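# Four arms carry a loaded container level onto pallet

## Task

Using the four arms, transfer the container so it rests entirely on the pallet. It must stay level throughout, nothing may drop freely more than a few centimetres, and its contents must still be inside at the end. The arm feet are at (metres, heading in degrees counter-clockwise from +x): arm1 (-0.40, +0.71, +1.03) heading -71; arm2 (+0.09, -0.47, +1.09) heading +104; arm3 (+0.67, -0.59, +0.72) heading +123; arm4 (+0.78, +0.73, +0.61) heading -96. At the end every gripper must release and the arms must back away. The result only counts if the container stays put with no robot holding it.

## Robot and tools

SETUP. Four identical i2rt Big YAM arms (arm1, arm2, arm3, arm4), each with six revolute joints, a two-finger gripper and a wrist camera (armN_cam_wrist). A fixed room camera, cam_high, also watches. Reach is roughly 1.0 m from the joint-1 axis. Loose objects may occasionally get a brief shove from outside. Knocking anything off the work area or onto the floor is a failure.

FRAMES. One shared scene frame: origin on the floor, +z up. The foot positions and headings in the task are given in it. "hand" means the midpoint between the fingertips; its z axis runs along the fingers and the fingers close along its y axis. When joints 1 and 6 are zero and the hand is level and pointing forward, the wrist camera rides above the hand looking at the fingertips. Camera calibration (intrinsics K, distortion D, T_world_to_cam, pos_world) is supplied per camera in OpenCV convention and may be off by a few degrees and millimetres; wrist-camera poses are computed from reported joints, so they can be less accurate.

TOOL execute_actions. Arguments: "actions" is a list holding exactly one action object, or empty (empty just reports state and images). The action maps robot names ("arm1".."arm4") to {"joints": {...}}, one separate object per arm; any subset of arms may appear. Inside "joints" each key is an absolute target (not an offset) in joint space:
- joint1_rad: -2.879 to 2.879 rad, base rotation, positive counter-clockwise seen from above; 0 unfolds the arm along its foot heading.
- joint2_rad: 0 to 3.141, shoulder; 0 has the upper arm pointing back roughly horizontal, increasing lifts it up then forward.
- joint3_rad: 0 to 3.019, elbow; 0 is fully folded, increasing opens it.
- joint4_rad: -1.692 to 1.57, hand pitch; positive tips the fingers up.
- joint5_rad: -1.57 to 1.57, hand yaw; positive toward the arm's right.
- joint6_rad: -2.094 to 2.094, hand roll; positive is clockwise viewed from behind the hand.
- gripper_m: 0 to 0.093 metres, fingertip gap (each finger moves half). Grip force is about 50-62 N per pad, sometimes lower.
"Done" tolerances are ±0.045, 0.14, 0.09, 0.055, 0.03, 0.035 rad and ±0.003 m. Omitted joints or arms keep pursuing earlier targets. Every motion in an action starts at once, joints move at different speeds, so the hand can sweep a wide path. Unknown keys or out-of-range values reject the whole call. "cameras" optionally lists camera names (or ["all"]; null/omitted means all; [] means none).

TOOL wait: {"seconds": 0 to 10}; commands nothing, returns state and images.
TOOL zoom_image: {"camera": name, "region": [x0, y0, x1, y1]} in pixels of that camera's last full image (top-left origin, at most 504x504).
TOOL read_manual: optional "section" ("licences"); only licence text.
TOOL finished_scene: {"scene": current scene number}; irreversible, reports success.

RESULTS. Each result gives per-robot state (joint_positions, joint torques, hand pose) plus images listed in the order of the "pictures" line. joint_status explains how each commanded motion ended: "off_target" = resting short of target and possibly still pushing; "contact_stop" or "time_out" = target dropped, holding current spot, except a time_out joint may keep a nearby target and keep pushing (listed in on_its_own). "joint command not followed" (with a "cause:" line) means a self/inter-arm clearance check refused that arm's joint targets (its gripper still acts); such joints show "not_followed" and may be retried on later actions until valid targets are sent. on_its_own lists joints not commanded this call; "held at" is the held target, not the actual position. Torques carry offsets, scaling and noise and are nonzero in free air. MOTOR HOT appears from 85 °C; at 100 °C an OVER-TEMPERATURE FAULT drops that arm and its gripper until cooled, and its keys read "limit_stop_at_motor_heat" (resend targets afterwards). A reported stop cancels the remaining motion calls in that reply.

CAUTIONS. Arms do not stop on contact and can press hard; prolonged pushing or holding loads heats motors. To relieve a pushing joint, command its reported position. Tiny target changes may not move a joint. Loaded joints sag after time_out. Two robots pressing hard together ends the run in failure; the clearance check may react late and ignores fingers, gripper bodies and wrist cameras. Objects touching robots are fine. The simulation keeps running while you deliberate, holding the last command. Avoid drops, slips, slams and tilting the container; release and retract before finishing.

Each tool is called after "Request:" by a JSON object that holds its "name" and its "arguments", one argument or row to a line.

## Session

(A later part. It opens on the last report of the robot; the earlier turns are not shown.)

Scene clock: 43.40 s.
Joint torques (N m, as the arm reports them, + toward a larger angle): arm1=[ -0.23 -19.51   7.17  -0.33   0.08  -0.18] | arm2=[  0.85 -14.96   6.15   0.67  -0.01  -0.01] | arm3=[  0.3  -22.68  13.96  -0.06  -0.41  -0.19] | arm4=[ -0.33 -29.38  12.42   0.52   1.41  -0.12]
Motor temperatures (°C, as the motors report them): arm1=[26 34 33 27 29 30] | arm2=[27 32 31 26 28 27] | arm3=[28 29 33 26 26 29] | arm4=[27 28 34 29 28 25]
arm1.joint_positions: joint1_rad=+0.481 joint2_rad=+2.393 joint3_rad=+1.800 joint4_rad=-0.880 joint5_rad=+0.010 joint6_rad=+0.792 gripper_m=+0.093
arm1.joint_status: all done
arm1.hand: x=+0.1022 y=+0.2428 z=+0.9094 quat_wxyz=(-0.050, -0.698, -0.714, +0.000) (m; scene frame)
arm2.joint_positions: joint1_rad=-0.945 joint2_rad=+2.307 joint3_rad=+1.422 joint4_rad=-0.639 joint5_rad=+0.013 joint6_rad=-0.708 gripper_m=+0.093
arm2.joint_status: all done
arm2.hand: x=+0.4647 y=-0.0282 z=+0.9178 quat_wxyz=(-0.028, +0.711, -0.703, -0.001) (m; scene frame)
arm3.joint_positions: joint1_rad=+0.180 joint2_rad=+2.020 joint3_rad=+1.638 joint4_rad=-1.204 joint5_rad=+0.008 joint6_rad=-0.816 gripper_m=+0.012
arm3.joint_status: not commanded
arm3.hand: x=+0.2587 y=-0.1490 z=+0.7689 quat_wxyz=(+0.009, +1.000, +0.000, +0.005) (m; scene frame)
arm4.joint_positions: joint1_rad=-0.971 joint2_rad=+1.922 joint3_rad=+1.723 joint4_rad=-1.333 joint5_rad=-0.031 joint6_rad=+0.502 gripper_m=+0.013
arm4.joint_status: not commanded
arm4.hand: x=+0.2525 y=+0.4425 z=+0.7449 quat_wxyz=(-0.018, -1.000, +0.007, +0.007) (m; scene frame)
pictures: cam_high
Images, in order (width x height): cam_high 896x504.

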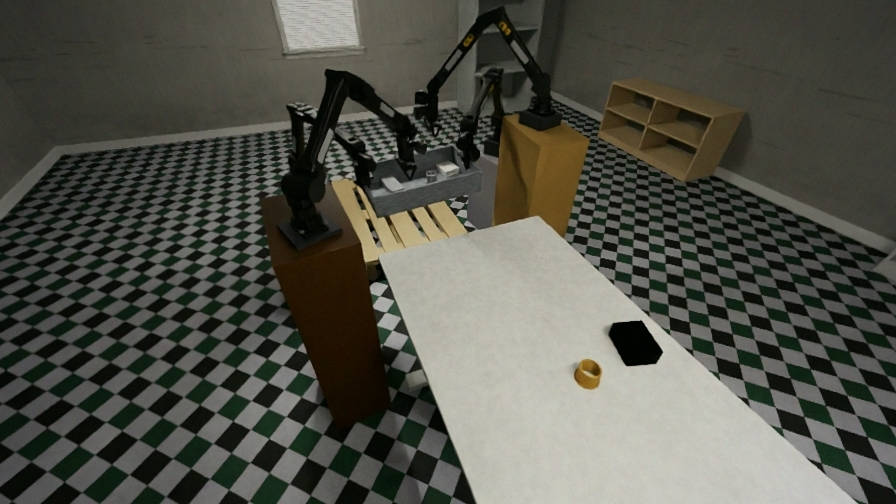

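Request:
{"name": "execute_actions", "arguments": {
  "actions": [
    {"arm1":{"joints":{"joint1_rad":-0.3,"joint2_rad":1.0,"joint3_rad":1.4}},"arm2":{"joints":{"joint2_rad":1.2,"joint3_rad":1.6}},"arm3":{"joints":{"joint1_rad":0.053,"joint2_rad":1.91,"joint3_rad":1.39,"joint4_rad":-0.941,"joint6_rad":-0.942}},"arm4":{"joints":{"joint1_rad":-0.881,"joint2_rad":1.74,"joint3_rad":1.40,"joint4_rad":-1.12,"joint6_rad":0.59}}}
  ],
  "cameras": ["cam_high"]
}}

Scene clock: 45.73 s.
Joint torques (N m, as the arm reports them, + toward a larger angle): arm1=[ 0.45 -4.86  8.16  0.96 -0.15 -0.24] | arm2=[ 0.67 -6.71  9.18  2.4   0.01  0.04] | arm3=[ -0.13 -19.75  12.18   0.18  -0.83  -0.08] | arm4=[  0.29 -25.28  10.13  -0.04   1.29   0.2 ]
Motor temperatures (°C, as the motors report them): arm1=[26 34 33 27 29 30] | arm2=[27 32 31 26 27 27] | arm3=[28 29 33 26 26 29] | arm4=[27 28 34 29 28 25]
arm1.joint_positions: joint1_rad=-0.306 joint2_rad=+0.986 joint3_rad=+1.404 joint4_rad=-0.883 joint5_rad=+0.013 joint6_rad=+0.792 gripper_m=+0.093
arm1.joint_status: all done
arm1.hand: x=-0.3905 y=+0.2745 z=+1.5541 quat_wxyz=(-0.487, -0.786, -0.329, +0.194) (m; scene frame)
arm2.joint_positions: joint1_rad=-0.945 joint2_rad=+1.201 joint3_rad=+1.596 joint4_rad=-0.639 joint5_rad=+0.013 joint6_rad=-0.708 gripper_m=+0.093
arm2.joint_status: all done
arm2.hand: x=+0.4405 y=-0.0694 z=+1.6886 quat_wxyz=(-0.617, +0.553, -0.557, -0.050) (m; scene frame)
arm3.joint_positions: joint1_rad=+0.061 joint2_rad=+1.973 joint3_rad=+1.337 joint4_rad=-0.944 joint5_rad=+0.015 joint6_rad=-0.946 gripper_m=+0.012
arm3.joint_status: all done
arm3.hand: x=+0.3502 y=-0.1524 z=+0.6941 quat_wxyz=(+0.005, +1.000, +0.005, +0.006) (m; scene frame)
arm4.joint_positions: joint1_rad=-0.891 joint2_rad=+1.806 joint3_rad=+1.359 joint4_rad=-1.095 joint5_rad=-0.027 joint6_rad=+0.572 gripper_m=+0.013
arm4.joint_status: all done
arm4.hand: x=+0.3377 y=+0.4409 z=+0.6764 quat_wxyz=(-0.014, -1.000, +0.003, +0.002) (m; scene frame)
pictures: cam_high
Images, in order (width x height): cam_high 896x504.

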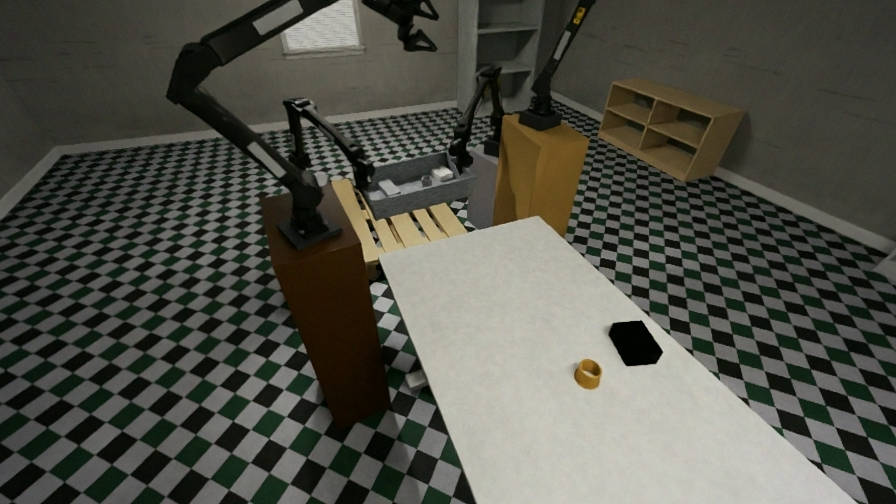

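Request:
{"name": "execute_actions", "arguments": {
  "actions": [
    {"arm3":{"joints":{"joint1_rad":-0.093,"joint2_rad":1.985,"joint3_rad":1.19,"joint4_rad":-0.688,"joint6_rad":-1.084}},"arm4":{"joints":{"joint1_rad":-0.757,"joint2_rad":1.715,"joint3_rad":1.093,"joint4_rad":-0.86,"joint6_rad":0.715}}}
  ],
  "cameras": ["arm2_cam_wrist"]
}}

Scene clock: 47.03 s.
Joint torques (N m, as the arm reports them, + toward a larger angle): arm1=[ 0.45 -4.73  8.13  0.96 -0.14 -0.24] | arm2=[ 0.69 -6.64  9.16  2.39  0.02  0.04] | arm3=[  0.01 -18.19  10.32  -0.05  -1.09  -0.09] | arm4=[  0.3  -21.47   9.5   -0.13   0.78   0.18]
Motor temperatures (°C, as the motors report them): arm1=[26 34 33 27 29 30] | arm2=[27 31 31 26 27 27] | arm3=[28 29 33 26 26 29] | arm4=[27 28 34 29 28 25]
arm1.joint_positions: joint1_rad=-0.306 joint2_rad=+0.986 joint3_rad=+1.404 joint4_rad=-0.883 joint5_rad=+0.013 joint6_rad=+0.792 gripper_m=+0.093
arm1.joint_status: not commanded
arm1.hand: x=-0.3905 y=+0.2745 z=+1.5541 quat_wxyz=(-0.487, -0.786, -0.329, +0.194) (m; scene frame)
arm2.joint_positions: joint1_rad=-0.945 joint2_rad=+1.201 joint3_rad=+1.596 joint4_rad=-0.639 joint5_rad=+0.013 joint6_rad=-0.708 gripper_m=+0.093
arm2.joint_status: not commanded
arm2.hand: x=+0.4405 y=-0.0694 z=+1.6886 quat_wxyz=(-0.617, +0.553, -0.557, -0.050) (m; scene frame)
arm3.joint_positions: joint1_rad=-0.084 joint2_rad=+2.035 joint3_rad=+1.138 joint4_rad=-0.689 joint5_rad=+0.020 joint6_rad=-1.084 gripper_m=+0.012
arm3.joint_status: all done
arm3.hand: x=+0.4403 y=-0.1569 z=+0.6084 quat_wxyz=(+0.008, +1.000, +0.001, +0.010) (m; scene frame)
arm4.joint_positions: joint1_rad=-0.772 joint2_rad=+1.769 joint3_rad=+1.045 joint4_rad=-0.832 joint5_rad=-0.016 joint6_rad=+0.697 gripper_m=+0.013
arm4.joint_status: all done
arm4.hand: x=+0.4321 y=+0.4398 z=+0.5944 quat_wxyz=(-0.006, -1.000, +0.006, -0.002) (m; scene frame)
pictures: arm2_cam_wrist
camera_calibration (this result's frames):
arm2_cam_wrist: T_world_to_cam=[[0.681061, -0.380409, 0.625655, -1.38423], [-0.062282, -0.881455, -0.468142, 0.760897], [0.729573, 0.279867, -0.624018, 0.873485], [0, 0, 0, 1]] pos_world=[0.352863, -0.100335, 1.76733]
Images, in order (width x height): arm2_cam_wrist 896x504.

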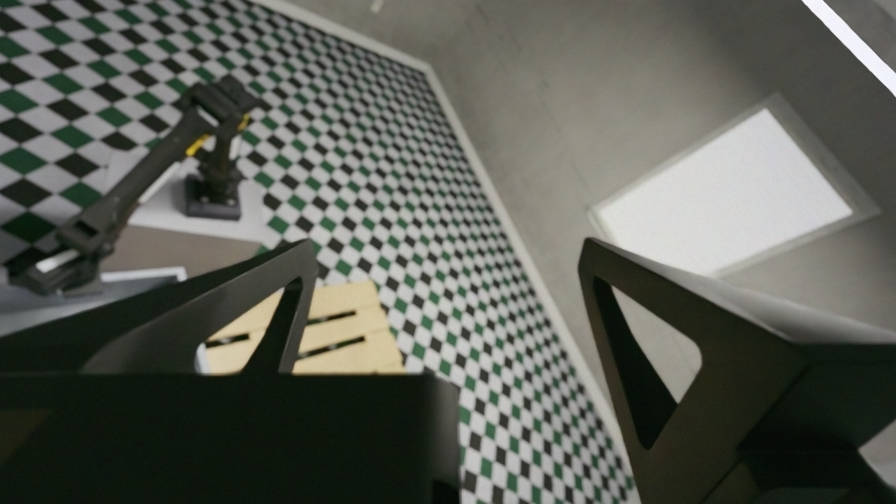

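Request:
{"name": "execute_actions", "arguments": {
  "actions": [
    {"arm2":{"joints":{"joint4_rad":-1.2,"joint6_rad":0}},"arm3":{"joints":{"joint1_rad":-0.266,"joint2_rad":2.10,"joint3_rad":1.08,"joint4_rad":-0.449,"joint6_rad":-1.256}},"arm4":{"joints":{"joint1_rad":-0.597,"joint2_rad":1.80,"joint3_rad":0.872,"joint4_rad":-0.58,"joint6_rad":0.872}}}
  ],
  "cameras": ["arm2_cam_wrist"]
}}

Scene clock: 48.97 s.
Joint torques (N m, as the arm reports them, + toward a larger angle): arm1=[ 0.38 -4.74  8.14  0.95 -0.14 -0.24] | arm2=[ 0.69 -6.4   8.92  1.69  0.03  0.22] | arm3=[ -0.81 -18.52   8.8    0.15  -0.95  -0.08] | arm4=[  0.23 -17.07   8.14  -0.11   0.22   0.12]
Motor temperatures (°C, as the motors report them): arm1=[26 33 33 27 29 30] | arm2=[27 31 31 26 27 27] | arm3=[28 29 33 26 26 29] | arm4=[27 28 34 29 28 25]
arm1.joint_positions: joint1_rad=-0.306 joint2_rad=+0.986 joint3_rad=+1.404 joint4_rad=-0.883 joint5_rad=+0.013 joint6_rad=+0.792 gripper_m=+0.093
arm1.joint_status: not commanded
arm1.hand: x=-0.3905 y=+0.2745 z=+1.5541 quat_wxyz=(-0.487, -0.786, -0.329, +0.194) (m; scene frame)
arm2.joint_positions: joint1_rad=-0.945 joint2_rad=+1.201 joint3_rad=+1.596 joint4_rad=-1.191 joint5_rad=+0.013 joint6_rad=-0.013 gripper_m=+0.093
arm2.joint_status: all done
arm2.hand: x=+0.3974 y=-0.1190 z=+1.5717 quat_wxyz=(-0.347, +0.393, -0.837, -0.158) (m; scene frame)
arm3.joint_positions: joint1_rad=-0.260 joint2_rad=+2.162 joint3_rad=+1.026 joint4_rad=-0.454 joint5_rad=+0.017 joint6_rad=-1.260 gripper_m=+0.013
arm3.joint_status: all done
arm3.hand: x=+0.5312 y=-0.1641 z=+0.5287 quat_wxyz=(+0.012, +1.000, +0.001, +0.008) (m; scene frame)
arm4.joint_positions: joint1_rad=-0.610 joint2_rad=+1.825 joint3_rad=+0.820 joint4_rad=-0.555 joint5_rad=-0.003 joint6_rad=+0.859 gripper_m=+0.013
arm4.joint_status: all done
arm4.hand: x=+0.5236 y=+0.4365 z=+0.5167 quat_wxyz=(+0.000, -1.000, +0.005, -0.001) (m; scene frame)
pictures: arm2_cam_wrist
camera_calibration (this result's frames):
arm2_cam_wrist: T_world_to_cam=[[0.76804, -0.640382, 0.00498564, -0.390666], [-0.631329, -0.758442, -0.161829, 0.419103], [0.107413, 0.121143, -0.986806, 1.64443], [0, 0, 0, 1]] pos_world=[0.388005, -0.131522, 1.69251]
Images, in order (width x height): arm2_cam_wrist 896x504.

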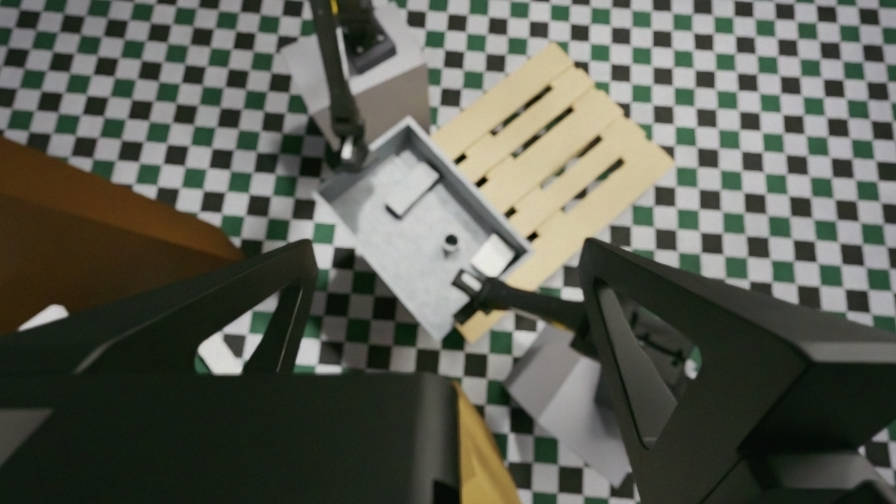

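Request:
{"name": "execute_actions", "arguments": {
  "actions": [
    {"arm3":{"joints":{"joint1_rad":-0.464,"joint2_rad":2.275,"joint4_rad":-0.25,"joint6_rad":-1.454}},"arm4":{"joints":{"joint1_rad":-0.394,"joint2_rad":1.985,"joint3_rad":0.735,"joint4_rad":-0.27,"joint6_rad":1.075}}}
  ],
  "cameras": []
}}

Scene clock: 50.33 s.
Joint torques (N m, as the arm reports them, + toward a larger angle): arm1=[ 0.44 -4.81  8.15  0.96 -0.15 -0.24] | arm2=[ 0.68 -6.37  8.93  1.69  0.04  0.23] | arm3=[  0.41 -19.99   7.09   0.52  -0.79   0.06] | arm4=[ -0.19 -17.2    4.95  -0.12  -0.25   0.12]
Motor temperatures (°C, as the motors report them): arm1=[26 33 33 27 29 30] | arm2=[27 31 31 26 27 27] | arm3=[28 30 33 26 27 29] | arm4=[27 28 34 29 28 25]
arm1.joint_positions: joint1_rad=-0.306 joint2_rad=+0.986 joint3_rad=+1.404 joint4_rad=-0.883 joint5_rad=+0.013 joint6_rad=+0.792 gripper_m=+0.093
arm1.joint_status: not commanded
arm1.hand: x=-0.3905 y=+0.2745 z=+1.5541 quat_wxyz=(-0.487, -0.786, -0.329, +0.194) (m; scene frame)
arm2.joint_positions: joint1_rad=-0.945 joint2_rad=+1.201 joint3_rad=+1.596 joint4_rad=-1.191 joint5_rad=+0.013 joint6_rad=-0.013 gripper_m=+0.093
arm2.joint_status: not commanded
arm2.hand: x=+0.3974 y=-0.1190 z=+1.5717 quat_wxyz=(-0.347, +0.392, -0.837, -0.158) (m; scene frame)
arm3.joint_positions: joint1_rad=-0.465 joint2_rad=+2.358 joint3_rad=+1.023 joint4_rad=-0.260 joint5_rad=+0.014 joint6_rad=-1.469 gripper_m=+0.013
arm3.joint_status: all done
arm3.hand: x=+0.6221 y=-0.1710 z=+0.4457 quat_wxyz=(+0.017, +1.000, +0.003, +0.005) (m; scene frame)
arm4.joint_positions: joint1_rad=-0.399 joint2_rad=+2.015 joint3_rad=+0.696 joint4_rad=-0.248 joint5_rad=+0.008 joint6_rad=+1.063 gripper_m=+0.014
arm4.joint_status: all done
arm4.hand: x=+0.6128 y=+0.4328 z=+0.4330 quat_wxyz=(+0.005, -1.000, +0.003, +0.002) (m; scene frame)
pictures: none
No camera images: the call's "cameras" was empty. Leave "cameras" out to get every camera's image.

Request:
{"name": "execute_actions", "arguments": {
  "actions": [
    {"arm3":{"joints":{"joint1_rad":-0.647,"joint2_rad":2.49,"joint3_rad":1.195,"joint4_rad":-0.11,"joint6_rad":-1.637}},"arm4":{"joints":{"joint1_rad":-0.168,"joint2_rad":2.272,"joint4_rad":0.03,"joint6_rad":1.303}}}
  ],
  "cameras": ["arm2_cam_wrist"]
}}

Scene clock: 51.67 s.
Joint torques (N m, as the arm reports them, + toward a larger angle): arm1=[ 0.48 -4.72  8.15  0.96 -0.15 -0.24] | arm2=[ 0.74 -6.42  8.92  1.69  0.04  0.23] | arm3=[  1.47 -20.85   7.14   0.5   -0.54   0.16] | arm4=[ -1.08 -17.44   2.87   0.28  -0.57   0.06]
Motor temperatures (°C, as the motors report them): arm1=[26 33 33 27 29 30] | arm2=[27 31 31 26 27 27] | arm3=[28 30 33 26 27 29] | arm4=[27 28 34 29 28 25]
arm1.joint_positions: joint1_rad=-0.306 joint2_rad=+0.986 joint3_rad=+1.404 joint4_rad=-0.883 joint5_rad=+0.013 joint6_rad=+0.792 gripper_m=+0.093
arm1.joint_status: not commanded
arm1.hand: x=-0.3905 y=+0.2745 z=+1.5541 quat_wxyz=(-0.487, -0.786, -0.329, +0.194) (m; scene frame)
arm2.joint_positions: joint1_rad=-0.945 joint2_rad=+1.201 joint3_rad=+1.596 joint4_rad=-1.191 joint5_rad=+0.013 joint6_rad=-0.013 gripper_m=+0.093
arm2.joint_status: not commanded
arm2.hand: x=+0.3974 y=-0.1190 z=+1.5717 quat_wxyz=(-0.347, +0.392, -0.837, -0.158) (m; scene frame)
arm3.joint_positions: joint1_rad=-0.659 joint2_rad=+2.582 joint3_rad=+1.125 joint4_rad=-0.125 joint5_rad=+0.009 joint6_rad=-1.660 gripper_m=+0.012
arm3.joint_status: all done
arm3.hand: x=+0.7021 y=-0.1732 z=+0.3615 quat_wxyz=(+0.011, +1.000, +0.002, +0.001) (m; scene frame)
arm4.joint_positions: joint1_rad=-0.165 joint2_rad=+2.302 joint3_rad=+0.694 joint4_rad=+0.045 joint5_rad=+0.016 joint6_rad=+1.299 gripper_m=+0.014
arm4.joint_status: all done
arm4.hand: x=+0.6935 y=+0.4305 z=+0.3453 quat_wxyz=(+0.003, -1.000, +0.003, +0.006) (m; scene frame)
pictures: arm2_cam_wrist
camera_calibration (this result's frames):
arm2_cam_wrist: T_world_to_cam=[[0.767868, -0.640591, 0.00471652, -0.3902], [-0.631567, -0.758244, -0.161831, 0.419226], [0.107244, 0.121286, -0.986807, 1.64452], [0, 0, 0, 1]] pos_world=[0.388027, -0.13154, 1.6925]
Images, in order (width x height): arm2_cam_wrist 896x504.

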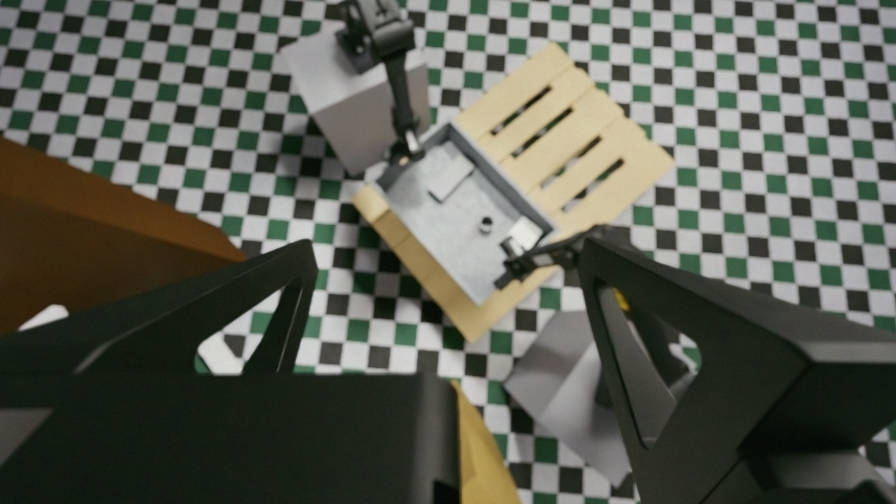

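Request:
{"name": "execute_actions", "arguments": {
  "actions": [
    {"arm3":{"joints":{"joint1_rad":-0.654,"joint2_rad":2.70,"joint3_rad":1.315,"joint4_rad":-0.02,"joint6_rad":-1.65}},"arm4":{"joints":{"joint2_rad":2.525,"joint3_rad":0.885,"joint4_rad":0.14}}}
  ],
  "cameras": ["cam_high"]
}}

Request:
{"name": "zoom_image", "arguments": {
  "camera": "cam_high",
  "region": [300, 130, 520, 290]
}}

Scene clock: 52.97 s.
Joint torques (N m, as the arm reports them, + toward a larger angle): arm1=[ 0.38 -4.8   8.12  0.95 -0.15 -0.24] | arm2=[ 0.74 -6.3   8.92  1.67  0.04  0.23] | arm3=[  1.14 -21.02   6.01   0.69  -0.36   0.04] | arm4=[ -0.53 -20.33   0.61   0.27  -0.59   0.1 ]
Motor temperatures (°C, as the motors report them): arm1=[26 32 33 27 28 30] | arm2=[27 30 31 26 27 27] | arm3=[28 30 33 26 27 29] | arm4=[27 28 33 29 28 25]
arm1.joint_positions: joint1_rad=-0.306 joint2_rad=+0.986 joint3_rad=+1.404 joint4_rad=-0.883 joint5_rad=+0.013 joint6_rad=+0.792 gripper_m=+0.093
arm1.joint_status: not commanded
arm1.hand: x=-0.3905 y=+0.2745 z=+1.5541 quat_wxyz=(-0.487, -0.786, -0.329, +0.194) (m; scene frame)
arm2.joint_positions: joint1_rad=-0.945 joint2_rad=+1.201 joint3_rad=+1.596 joint4_rad=-1.191 joint5_rad=+0.013 joint6_rad=-0.013 gripper_m=+0.093
arm2.joint_status: not commanded
arm2.hand: x=+0.3974 y=-0.1190 z=+1.5717 quat_wxyz=(-0.347, +0.392, -0.837, -0.158) (m; scene frame)
arm3.joint_positions: joint1_rad=-0.659 joint2_rad=+2.797 joint3_rad=+1.247 joint4_rad=-0.039 joint5_rad=+0.007 joint6_rad=-1.663 gripper_m=+0.012
arm3.joint_status: all done
arm3.hand: x=+0.6999 y=-0.1889 z=+0.2796 quat_wxyz=(+0.015, +1.000, +0.003, +0.000) (m; scene frame)
arm4.joint_positions: joint1_rad=-0.166 joint2_rad=+2.571 joint3_rad=+0.864 joint4_rad=+0.154 joint5_rad=+0.016 joint6_rad=+1.295 gripper_m=+0.014
arm4.joint_status: all done
arm4.hand: x=+0.6891 y=+0.4154 z=+0.2593 quat_wxyz=(-0.002, -1.000, +0.002, +0.007) (m; scene frame)
pictures: cam_high
Images, in order (width x height): cam_high 896x504.

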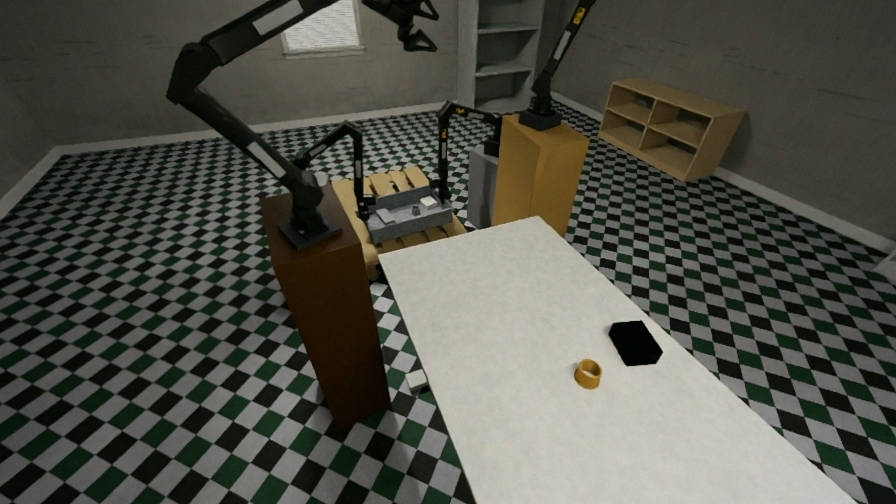

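Region (300, 130, 520, 290) of cam_high's 896x504 image, scaled by 2.291, with more detail than that image has; it fills the top 367 rows of this view, and the rest is white.

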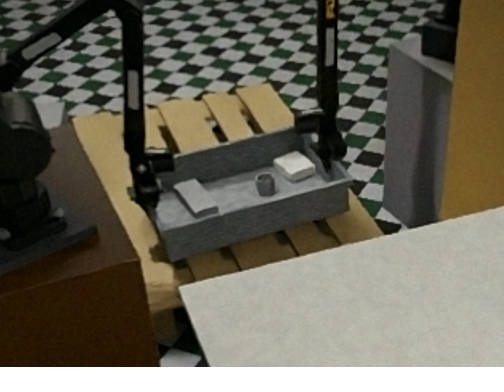

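Request:
{"name": "execute_actions", "arguments": {
  "actions": [
    {"arm3":{"joints":{"joint2_rad":2.81,"joint3_rad":1.405,"joint4_rad":0.01}},"arm4":{"joints":{"joint2_rad":2.65,"joint3_rad":0.972,"joint4_rad":0.17}}}
  ],
  "cameras": ["cam_high"]
}}

Request:
{"name": "zoom_image", "arguments": {
  "camera": "cam_high",
  "region": [300, 130, 520, 290]
}}

Scene clock: 54.07 s.
Joint torques (N m, as the arm reports them, + toward a larger angle): arm1=[ 0.45 -4.77  8.16  0.96 -0.15 -0.24] | arm2=[ 0.74 -6.38  8.93  1.69  0.04  0.23] | arm3=[  0.98 -21.56   5.74   0.9   -0.42   0.06] | arm4=[ -1.08 -20.9    0.23   0.11  -0.6    0.09]
Motor temperatures (°C, as the motors report them): arm1=[26 32 33 27 28 30] | arm2=[27 30 32 26 27 27] | arm3=[28 30 33 26 27 29] | arm4=[27 28 33 29 28 25]
arm1.joint_positions: joint1_rad=-0.306 joint2_rad=+0.986 joint3_rad=+1.404 joint4_rad=-0.883 joint5_rad=+0.013 joint6_rad=+0.792 gripper_m=+0.093
arm1.joint_status: not commanded
arm1.hand: x=-0.3905 y=+0.2745 z=+1.5541 quat_wxyz=(-0.487, -0.786, -0.329, +0.194) (m; scene frame)
arm2.joint_positions: joint1_rad=-0.945 joint2_rad=+1.201 joint3_rad=+1.596 joint4_rad=-1.191 joint5_rad=+0.013 joint6_rad=-0.013 gripper_m=+0.093
arm2.joint_status: not commanded
arm2.hand: x=+0.3974 y=-0.1190 z=+1.5717 quat_wxyz=(-0.347, +0.392, -0.837, -0.158) (m; scene frame)
arm3.joint_positions: joint1_rad=-0.659 joint2_rad=+2.908 joint3_rad=+1.339 joint4_rad=-0.017 joint5_rad=+0.007 joint6_rad=-1.663 gripper_m=+0.012
arm3.joint_status: all done
arm3.hand: x=+0.6995 y=-0.1914 z=+0.2373 quat_wxyz=(+0.014, +1.000, +0.003, +0.000) (m; scene frame)
arm4.joint_positions: joint1_rad=-0.166 joint2_rad=+2.693 joint3_rad=+0.953 joint4_rad=+0.187 joint5_rad=+0.016 joint6_rad=+1.295 gripper_m=+0.014
arm4.joint_status: all done
arm4.hand: x=+0.6886 y=+0.4133 z=+0.2169 quat_wxyz=(-0.001, -1.000, +0.002, +0.007) (m; scene frame)
pictures: cam_high
Images, in order (width x height): cam_high 896x504.

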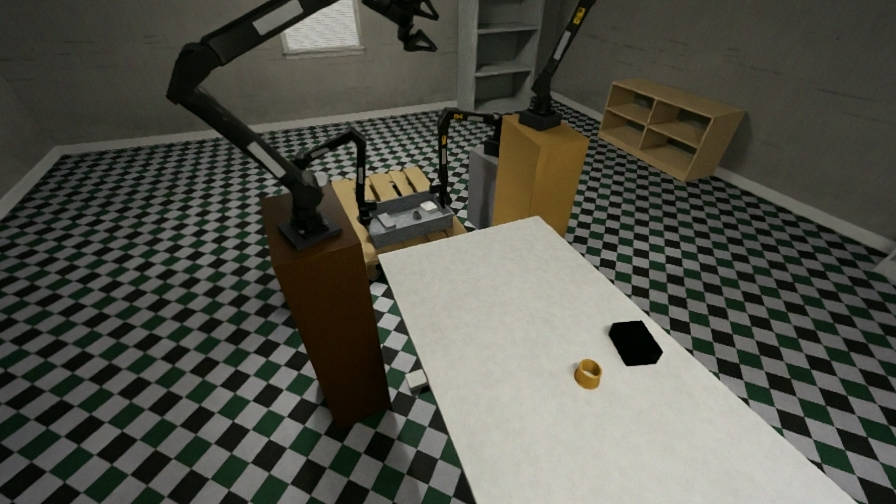

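Region (300, 130, 520, 290) of cam_high's 896x504 image, scaled by 2.291, with more detail than that image has; it fills the top 367 rows of this view, and the rest is white.

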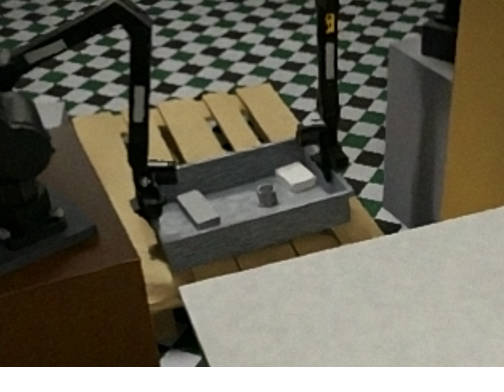

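Still airborne; another ~3 cm.

Request:
{"name": "execute_actions", "arguments": {
  "actions": [
    {"arm3":{"joints":{"joint2_rad":2.89,"joint3_rad":1.475,"joint4_rad":0.02}},"arm4":{"joints":{"joint2_rad":2.742,"joint3_rad":1.04,"joint4_rad":0.195}}}
  ],
  "cameras": []
}}

Scene clock: 54.93 s.
Joint torques (N m, as the arm reports them, + toward a larger angle): arm1=[ 0.4  -4.72  8.15  0.97 -0.15 -0.24] | arm2=[ 0.68 -6.43  8.94  1.68  0.04  0.23] | arm3=[  0.83 -19.6    6.69   0.86  -1.13   0.02] | arm4=[  0.21 -15.82   2.86   0.68   0.28   0.14]
Motor temperatures (°C, as the motors report them): arm1=[26 32 33 27 28 30] | arm2=[27 30 32 26 27 27] | arm3=[28 30 32 26 27 29] | arm4=[27 28 33 29 28 25]
arm1.joint_positions: joint1_rad=-0.306 joint2_rad=+0.986 joint3_rad=+1.404 joint4_rad=-0.883 joint5_rad=+0.013 joint6_rad=+0.792 gripper_m=+0.093
arm1.joint_status: not commanded
arm1.hand: x=-0.3905 y=+0.2745 z=+1.5541 quat_wxyz=(-0.487, -0.786, -0.329, +0.194) (m; scene frame)
arm2.joint_positions: joint1_rad=-0.945 joint2_rad=+1.201 joint3_rad=+1.596 joint4_rad=-1.191 joint5_rad=+0.013 joint6_rad=-0.013 gripper_m=+0.093
arm2.joint_status: not commanded
arm2.hand: x=+0.3974 y=-0.1190 z=+1.5717 quat_wxyz=(-0.347, +0.392, -0.837, -0.158) (m; scene frame)
arm3.joint_positions: joint1_rad=-0.658 joint2_rad=+2.974 joint3_rad=+1.397 joint4_rad=+0.001 joint5_rad=+0.021 joint6_rad=-1.664 gripper_m=+0.012
arm3.joint_status: all done
arm3.hand: x=+0.7013 y=-0.1920 z=+0.2116 quat_wxyz=(+0.010, +1.000, +0.004, +0.007) (m; scene frame)
arm4.joint_positions: joint1_rad=-0.172 joint2_rad=+2.736 joint3_rad=+0.985 joint4_rad=+0.199 joint5_rad=-0.005 joint6_rad=+1.290 gripper_m=+0.013
arm4.joint_status: all done
arm4.hand: x=+0.6900 y=+0.4126 z=+0.2015 quat_wxyz=(-0.005, -1.000, +0.002, -0.002) (m; scene frame)
pictures: none
No camera images: the call's "cameras" was empty. Leave "cameras" out to get every camera's image.

Request:
{"name": "execute_actions", "arguments": {
  "actions": [
    {"arm3":{"joints":{"joint2_rad":2.96,"joint3_rad":1.44}},"arm4":{"joints":{"joint3_rad":1.0}}}
  ],
  "cameras": []
}}

Request:
{"name": "execute_actions", "arguments": {
  "actions": [
    {"arm3":{"joints":{"gripper_m":0.093}},"arm4":{"joints":{"gripper_m":0.093}}}
  ],
  "cameras": []
}}

Scene clock: 55.80 s.
Joint torques (N m, as the arm reports them, + toward a larger angle): arm1=[ 0.43 -4.86  8.15  0.97 -0.15 -0.24] | arm2=[ 0.72 -6.41  8.92  1.69  0.03  0.23] | arm3=[  0.59 -16.68   3.27   0.    -1.14   0.06] | arm4=[ -0.22 -15.81   0.     0.67   0.35   0.12]
Motor temperatures (°C, as the motors report them): arm1=[26 32 33 27 28 30] | arm2=[27 30 32 26 27 27] | arm3=[28 30 32 26 27 29] | arm4=[27 28 33 29 28 25]
arm1.joint_positions: joint1_rad=-0.306 joint2_rad=+0.986 joint3_rad=+1.404 joint4_rad=-0.883 joint5_rad=+0.013 joint6_rad=+0.792 gripper_m=+0.093
arm1.joint_status: not commanded
arm1.hand: x=-0.3905 y=+0.2745 z=+1.5541 quat_wxyz=(-0.487, -0.786, -0.329, +0.194) (m; scene frame)
arm2.joint_positions: joint1_rad=-0.945 joint2_rad=+1.201 joint3_rad=+1.596 joint4_rad=-1.191 joint5_rad=+0.013 joint6_rad=-0.013 gripper_m=+0.093
arm2.joint_status: not commanded
arm2.hand: x=+0.3974 y=-0.1190 z=+1.5717 quat_wxyz=(-0.347, +0.392, -0.837, -0.158) (m; scene frame)
arm3.joint_positions: joint1_rad=-0.658 joint2_rad=+2.994 joint3_rad=+1.403 joint4_rad=+0.022 joint5_rad=+0.021 joint6_rad=-1.664 gripper_m=+0.012
arm3.joint_status: all done
arm3.hand: x=+0.7010 y=-0.1952 z=+0.2044 quat_wxyz=(+0.006, +1.000, +0.004, +0.008) (m; scene frame)
arm4.joint_positions: joint1_rad=-0.172 joint2_rad=+2.736 joint3_rad=+0.984 joint4_rad=+0.200 joint5_rad=-0.006 joint6_rad=+1.290 gripper_m=+0.012
arm4.joint_status: all done
arm4.hand: x=+0.6903 y=+0.4130 z=+0.2016 quat_wxyz=(-0.005, -1.000, +0.002, -0.003) (m; scene frame)
pictures: none
No camera images: the call's "cameras" was empty. Leave "cameras" out to get every camera's image.

Scene clock: 56.57 s.
Joint torques (N m, as the arm reports them, + toward a larger angle): arm1=[ 0.46 -4.72  8.13  0.96 -0.15 -0.24] | arm2=[ 0.7  -6.38  8.91  1.69  0.04  0.23] | arm3=[  1.28 -16.65   0.87   0.05  -0.2    0.05] | arm4=[ -0.33 -15.6   -0.98   0.89   0.26   0.13]
Motor temperatures (°C, as the motors report them): arm1=[26 32 33 27 28 30] | arm2=[27 30 32 26 27 27] | arm3=[28 30 32 26 27 29] | arm4=[27 28 33 29 28 25]
arm1.joint_positions: joint1_rad=-0.306 joint2_rad=+0.986 joint3_rad=+1.404 joint4_rad=-0.883 joint5_rad=+0.013 joint6_rad=+0.792 gripper_m=+0.093
arm1.joint_status: not commanded
arm1.hand: x=-0.3905 y=+0.2745 z=+1.5541 quat_wxyz=(-0.487, -0.786, -0.329, +0.194) (m; scene frame)
arm2.joint_positions: joint1_rad=-0.945 joint2_rad=+1.201 joint3_rad=+1.596 joint4_rad=-1.191 joint5_rad=+0.013 joint6_rad=-0.013 gripper_m=+0.093
arm2.joint_status: not commanded
arm2.hand: x=+0.3974 y=-0.1190 z=+1.5717 quat_wxyz=(-0.347, +0.392, -0.837, -0.158) (m; scene frame)
arm3.joint_positions: joint1_rad=-0.658 joint2_rad=+2.975 joint3_rad=+1.439 joint4_rad=+0.021 joint5_rad=+0.004 joint6_rad=-1.664 gripper_m=+0.093
arm3.joint_status: all done
arm3.hand: x=+0.7010 y=-0.1610 z=+0.2115 quat_wxyz=(-0.022, +1.000, +0.004, +0.001) (m; scene frame)
arm4.joint_positions: joint1_rad=-0.172 joint2_rad=+2.736 joint3_rad=+0.999 joint4_rad=+0.199 joint5_rad=-0.004 joint6_rad=+1.290 gripper_m=+0.093
arm4.joint_status: all done
arm4.hand: x=+0.6874 y=+0.4046 z=+0.2007 quat_wxyz=(-0.011, -1.000, +0.003, +0.000) (m; scene frame)
pictures: none
No camera images: the call's "cameras" was empty. Leave "cameras" out to get every camera's image.

Request:
{"name": "execute_actions", "arguments": {
  "actions": [
    {"arm3":{"joints":{"joint2_rad":2.93,"joint3_rad":1.35}},"arm4":{"joints":{"joint2_rad":2.58,"joint3_rad":0.85,"joint4_rad":0.15}}}
  ],
  "cameras": []
}}

Request:
{"name": "execute_actions", "arguments": {
  "actions": [
    {"arm3":{"joints":{"joint2_rad":2.70,"joint3_rad":1.15,"joint4_rad":-0.05}},"arm4":{"joints":{"joint2_rad":2.2,"joint3_rad":0.65,"joint4_rad":0.0}}}
  ],
  "cameras": []
}}

Request:
{"name": "execute_actions", "arguments": {
  "actions": [
    {"arm3":{"joints":{"joint2_rad":1.5,"joint3_rad":0.9,"joint4_rad":-0.8}},"arm4":{"joints":{"joint2_rad":1.3,"joint3_rad":0.8,"joint4_rad":-0.8}}}
  ],
  "cameras": ["arm2_cam_wrist","cam_high"]
}}

Scene clock: 57.77 s.
Joint torques (N m, as the arm reports them, + toward a larger angle): arm1=[ 0.46 -4.8   8.14  0.94 -0.15 -0.24] | arm2=[ 0.68 -6.37  8.92  1.68  0.04  0.23] | arm3=[  0.95 -14.98   0.38  -0.08  -0.23   0.03] | arm4=[ -0.3  -15.73  -1.38   0.67   0.22   0.11]
Motor temperatures (°C, as the motors report them): arm1=[26 32 34 27 28 30] | arm2=[27 30 32 26 27 27] | arm3=[28 30 32 26 27 29] | arm4=[27 28 32 29 28 25]
arm1.joint_positions: joint1_rad=-0.306 joint2_rad=+0.986 joint3_rad=+1.404 joint4_rad=-0.883 joint5_rad=+0.013 joint6_rad=+0.792 gripper_m=+0.093
arm1.joint_status: not commanded
arm1.hand: x=-0.3905 y=+0.2745 z=+1.5541 quat_wxyz=(-0.487, -0.786, -0.329, +0.194) (m; scene frame)
arm2.joint_positions: joint1_rad=-0.945 joint2_rad=+1.201 joint3_rad=+1.596 joint4_rad=-1.191 joint5_rad=+0.013 joint6_rad=-0.013 gripper_m=+0.093
arm2.joint_status: not commanded
arm2.hand: x=+0.3974 y=-0.1190 z=+1.5717 quat_wxyz=(-0.347, +0.392, -0.837, -0.158) (m; scene frame)
arm3.joint_positions: joint1_rad=-0.658 joint2_rad=+2.945 joint3_rad=+1.348 joint4_rad=+0.021 joint5_rad=+0.004 joint6_rad=-1.664 gripper_m=+0.093
arm3.joint_status: all done
arm3.hand: x=+0.6978 y=-0.1988 z=+0.2233 quat_wxyz=(+0.008, +1.000, +0.004, -0.001) (m; scene frame)
arm4.joint_positions: joint1_rad=-0.172 joint2_rad=+2.589 joint3_rad=+0.852 joint4_rad=+0.153 joint5_rad=-0.003 joint6_rad=+1.290 gripper_m=+0.093
arm4.joint_status: all done
arm4.hand: x=+0.6949 y=+0.4308 z=+0.2549 quat_wxyz=(+0.011, -1.000, +0.003, -0.006) (m; scene frame)
pictures: none
No camera images: the call's "cameras" was empty. Leave "cameras" out to get every camera's image.

Scene clock: 58.90 s.
Joint torques (N m, as the arm reports them, + toward a larger angle): arm1=[ 0.42 -4.81  8.13  0.96 -0.14 -0.24] | arm2=[ 0.72 -6.37  8.93  1.69  0.03  0.23] | arm3=[  0.54 -13.7    0.48  -0.4   -0.23   0.05] | arm4=[ -0.25 -13.34   0.35   0.92   0.22   0.09]
Motor temperatures (°C, as the motors report them): arm1=[26 32 34 27 28 30] | arm2=[27 30 32 26 27 27] | arm3=[28 30 31 26 27 29] | arm4=[27 28 32 29 28 25]
arm1.joint_positions: joint1_rad=-0.306 joint2_rad=+0.986 joint3_rad=+1.404 joint4_rad=-0.883 joint5_rad=+0.013 joint6_rad=+0.792 gripper_m=+0.093
arm1.joint_status: not commanded
arm1.hand: x=-0.3905 y=+0.2745 z=+1.5541 quat_wxyz=(-0.487, -0.786, -0.329, +0.194) (m; scene frame)
arm2.joint_positions: joint1_rad=-0.945 joint2_rad=+1.201 joint3_rad=+1.596 joint4_rad=-1.191 joint5_rad=+0.013 joint6_rad=-0.013 gripper_m=+0.093
arm2.joint_status: not commanded
arm2.hand: x=+0.3974 y=-0.1190 z=+1.5717 quat_wxyz=(-0.347, +0.392, -0.837, -0.158) (m; scene frame)
arm3.joint_positions: joint1_rad=-0.658 joint2_rad=+2.694 joint3_rad=+1.153 joint4_rad=-0.039 joint5_rad=+0.004 joint6_rad=-1.663 gripper_m=+0.093
arm3.joint_status: all done
arm3.hand: x=+0.6989 y=-0.1914 z=+0.3185 quat_wxyz=(+0.010, +1.000, +0.004, -0.002) (m; scene frame)
arm4.joint_positions: joint1_rad=-0.172 joint2_rad=+2.201 joint3_rad=+0.653 joint4_rad=+0.003 joint5_rad=-0.003 joint6_rad=+1.292 gripper_m=+0.093
arm4.joint_status: all done
arm4.hand: x=+0.6938 y=+0.4281 z=+0.3748 quat_wxyz=(-0.008, -1.000, +0.003, -0.001) (m; scene frame)
pictures: none
No camera images: the call's "cameras" was empty. Leave "cameras" out to get every camera's image.

Scene clock: 60.57 s.
Joint torques (N m, as the arm reports them, + toward a larger angle): arm1=[ 0.4  -4.8   8.15  0.95 -0.14 -0.24] | arm2=[ 0.71 -6.37  8.91  1.69  0.03  0.23] | arm3=[ 0.87 -9.35  8.01 -0.14 -0.2   0.05] | arm4=[ -0.36 -10.     7.39   1.02   0.25   0.08]
Motor temperatures (°C, as the motors report them): arm1=[26 31 34 27 28 30] | arm2=[27 29 32 26 27 27] | arm3=[28 30 31 26 27 29] | arm4=[27 28 32 29 28 25]
arm1.joint_positions: joint1_rad=-0.306 joint2_rad=+0.986 joint3_rad=+1.404 joint4_rad=-0.883 joint5_rad=+0.013 joint6_rad=+0.792 gripper_m=+0.093
arm1.joint_status: not commanded
arm1.hand: x=-0.3905 y=+0.2745 z=+1.5541 quat_wxyz=(-0.487, -0.786, -0.329, +0.194) (m; scene frame)
arm2.joint_positions: joint1_rad=-0.945 joint2_rad=+1.201 joint3_rad=+1.596 joint4_rad=-1.191 joint5_rad=+0.013 joint6_rad=-0.013 gripper_m=+0.093
arm2.joint_status: not commanded
arm2.hand: x=+0.3974 y=-0.1190 z=+1.5717 quat_wxyz=(-0.347, +0.392, -0.837, -0.158) (m; scene frame)
arm3.joint_positions: joint1_rad=-0.658 joint2_rad=+1.507 joint3_rad=+0.899 joint4_rad=-0.782 joint5_rad=+0.004 joint6_rad=-1.663 gripper_m=+0.093
arm3.joint_status: all done
arm3.hand: x=+0.7034 y=-0.1647 z=+0.7654 quat_wxyz=(-0.084, +0.996, +0.004, +0.007) (m; scene frame)
arm4.joint_positions: joint1_rad=-0.172 joint2_rad=+1.306 joint3_rad=+0.797 joint4_rad=-0.793 joint5_rad=-0.003 joint6_rad=+1.292 gripper_m=+0.093
arm4.joint_status: all done
arm4.hand: x=+0.6717 y=+0.3558 z=+0.6959 quat_wxyz=(-0.125, -0.992, +0.003, +0.033) (m; scene frame)
pictures: arm2_cam_wrist, cam_high
camera_calibration (this result's frames):
arm2_cam_wrist: T_world_to_cam=[[0.767868, -0.640591, 0.00471652, -0.3902], [-0.631567, -0.758244, -0.161831, 0.419226], [0.107244, 0.121286, -0.986807, 1.64452], [0, 0, 0, 1]] pos_world=[0.388027, -0.13154, 1.6925]
Images, in order (width x height): arm2_cam_wrist 896x504, cam_high 896x504.

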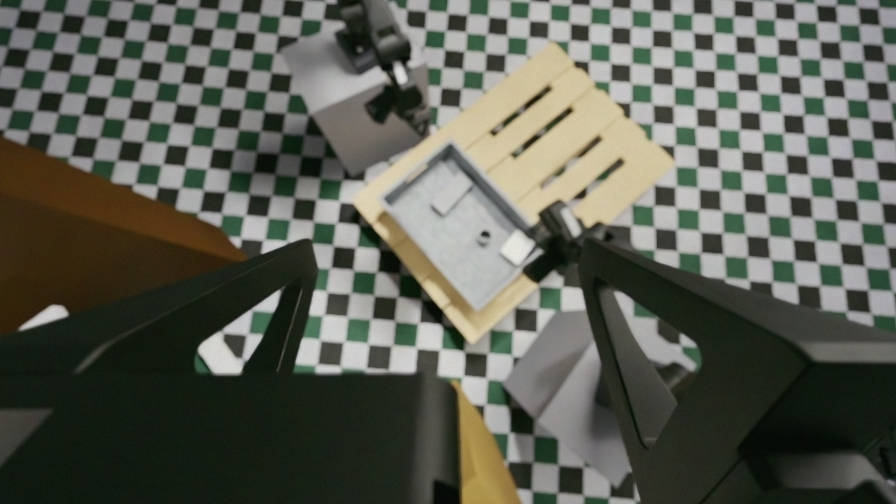

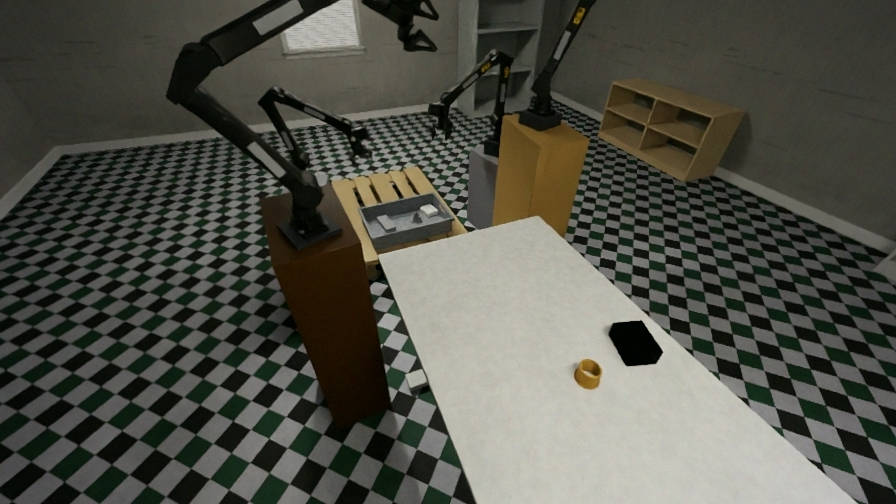

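Request:
{"name": "finished_scene", "arguments": {
  "scene": 1
}}

The scene is finished: the task was done.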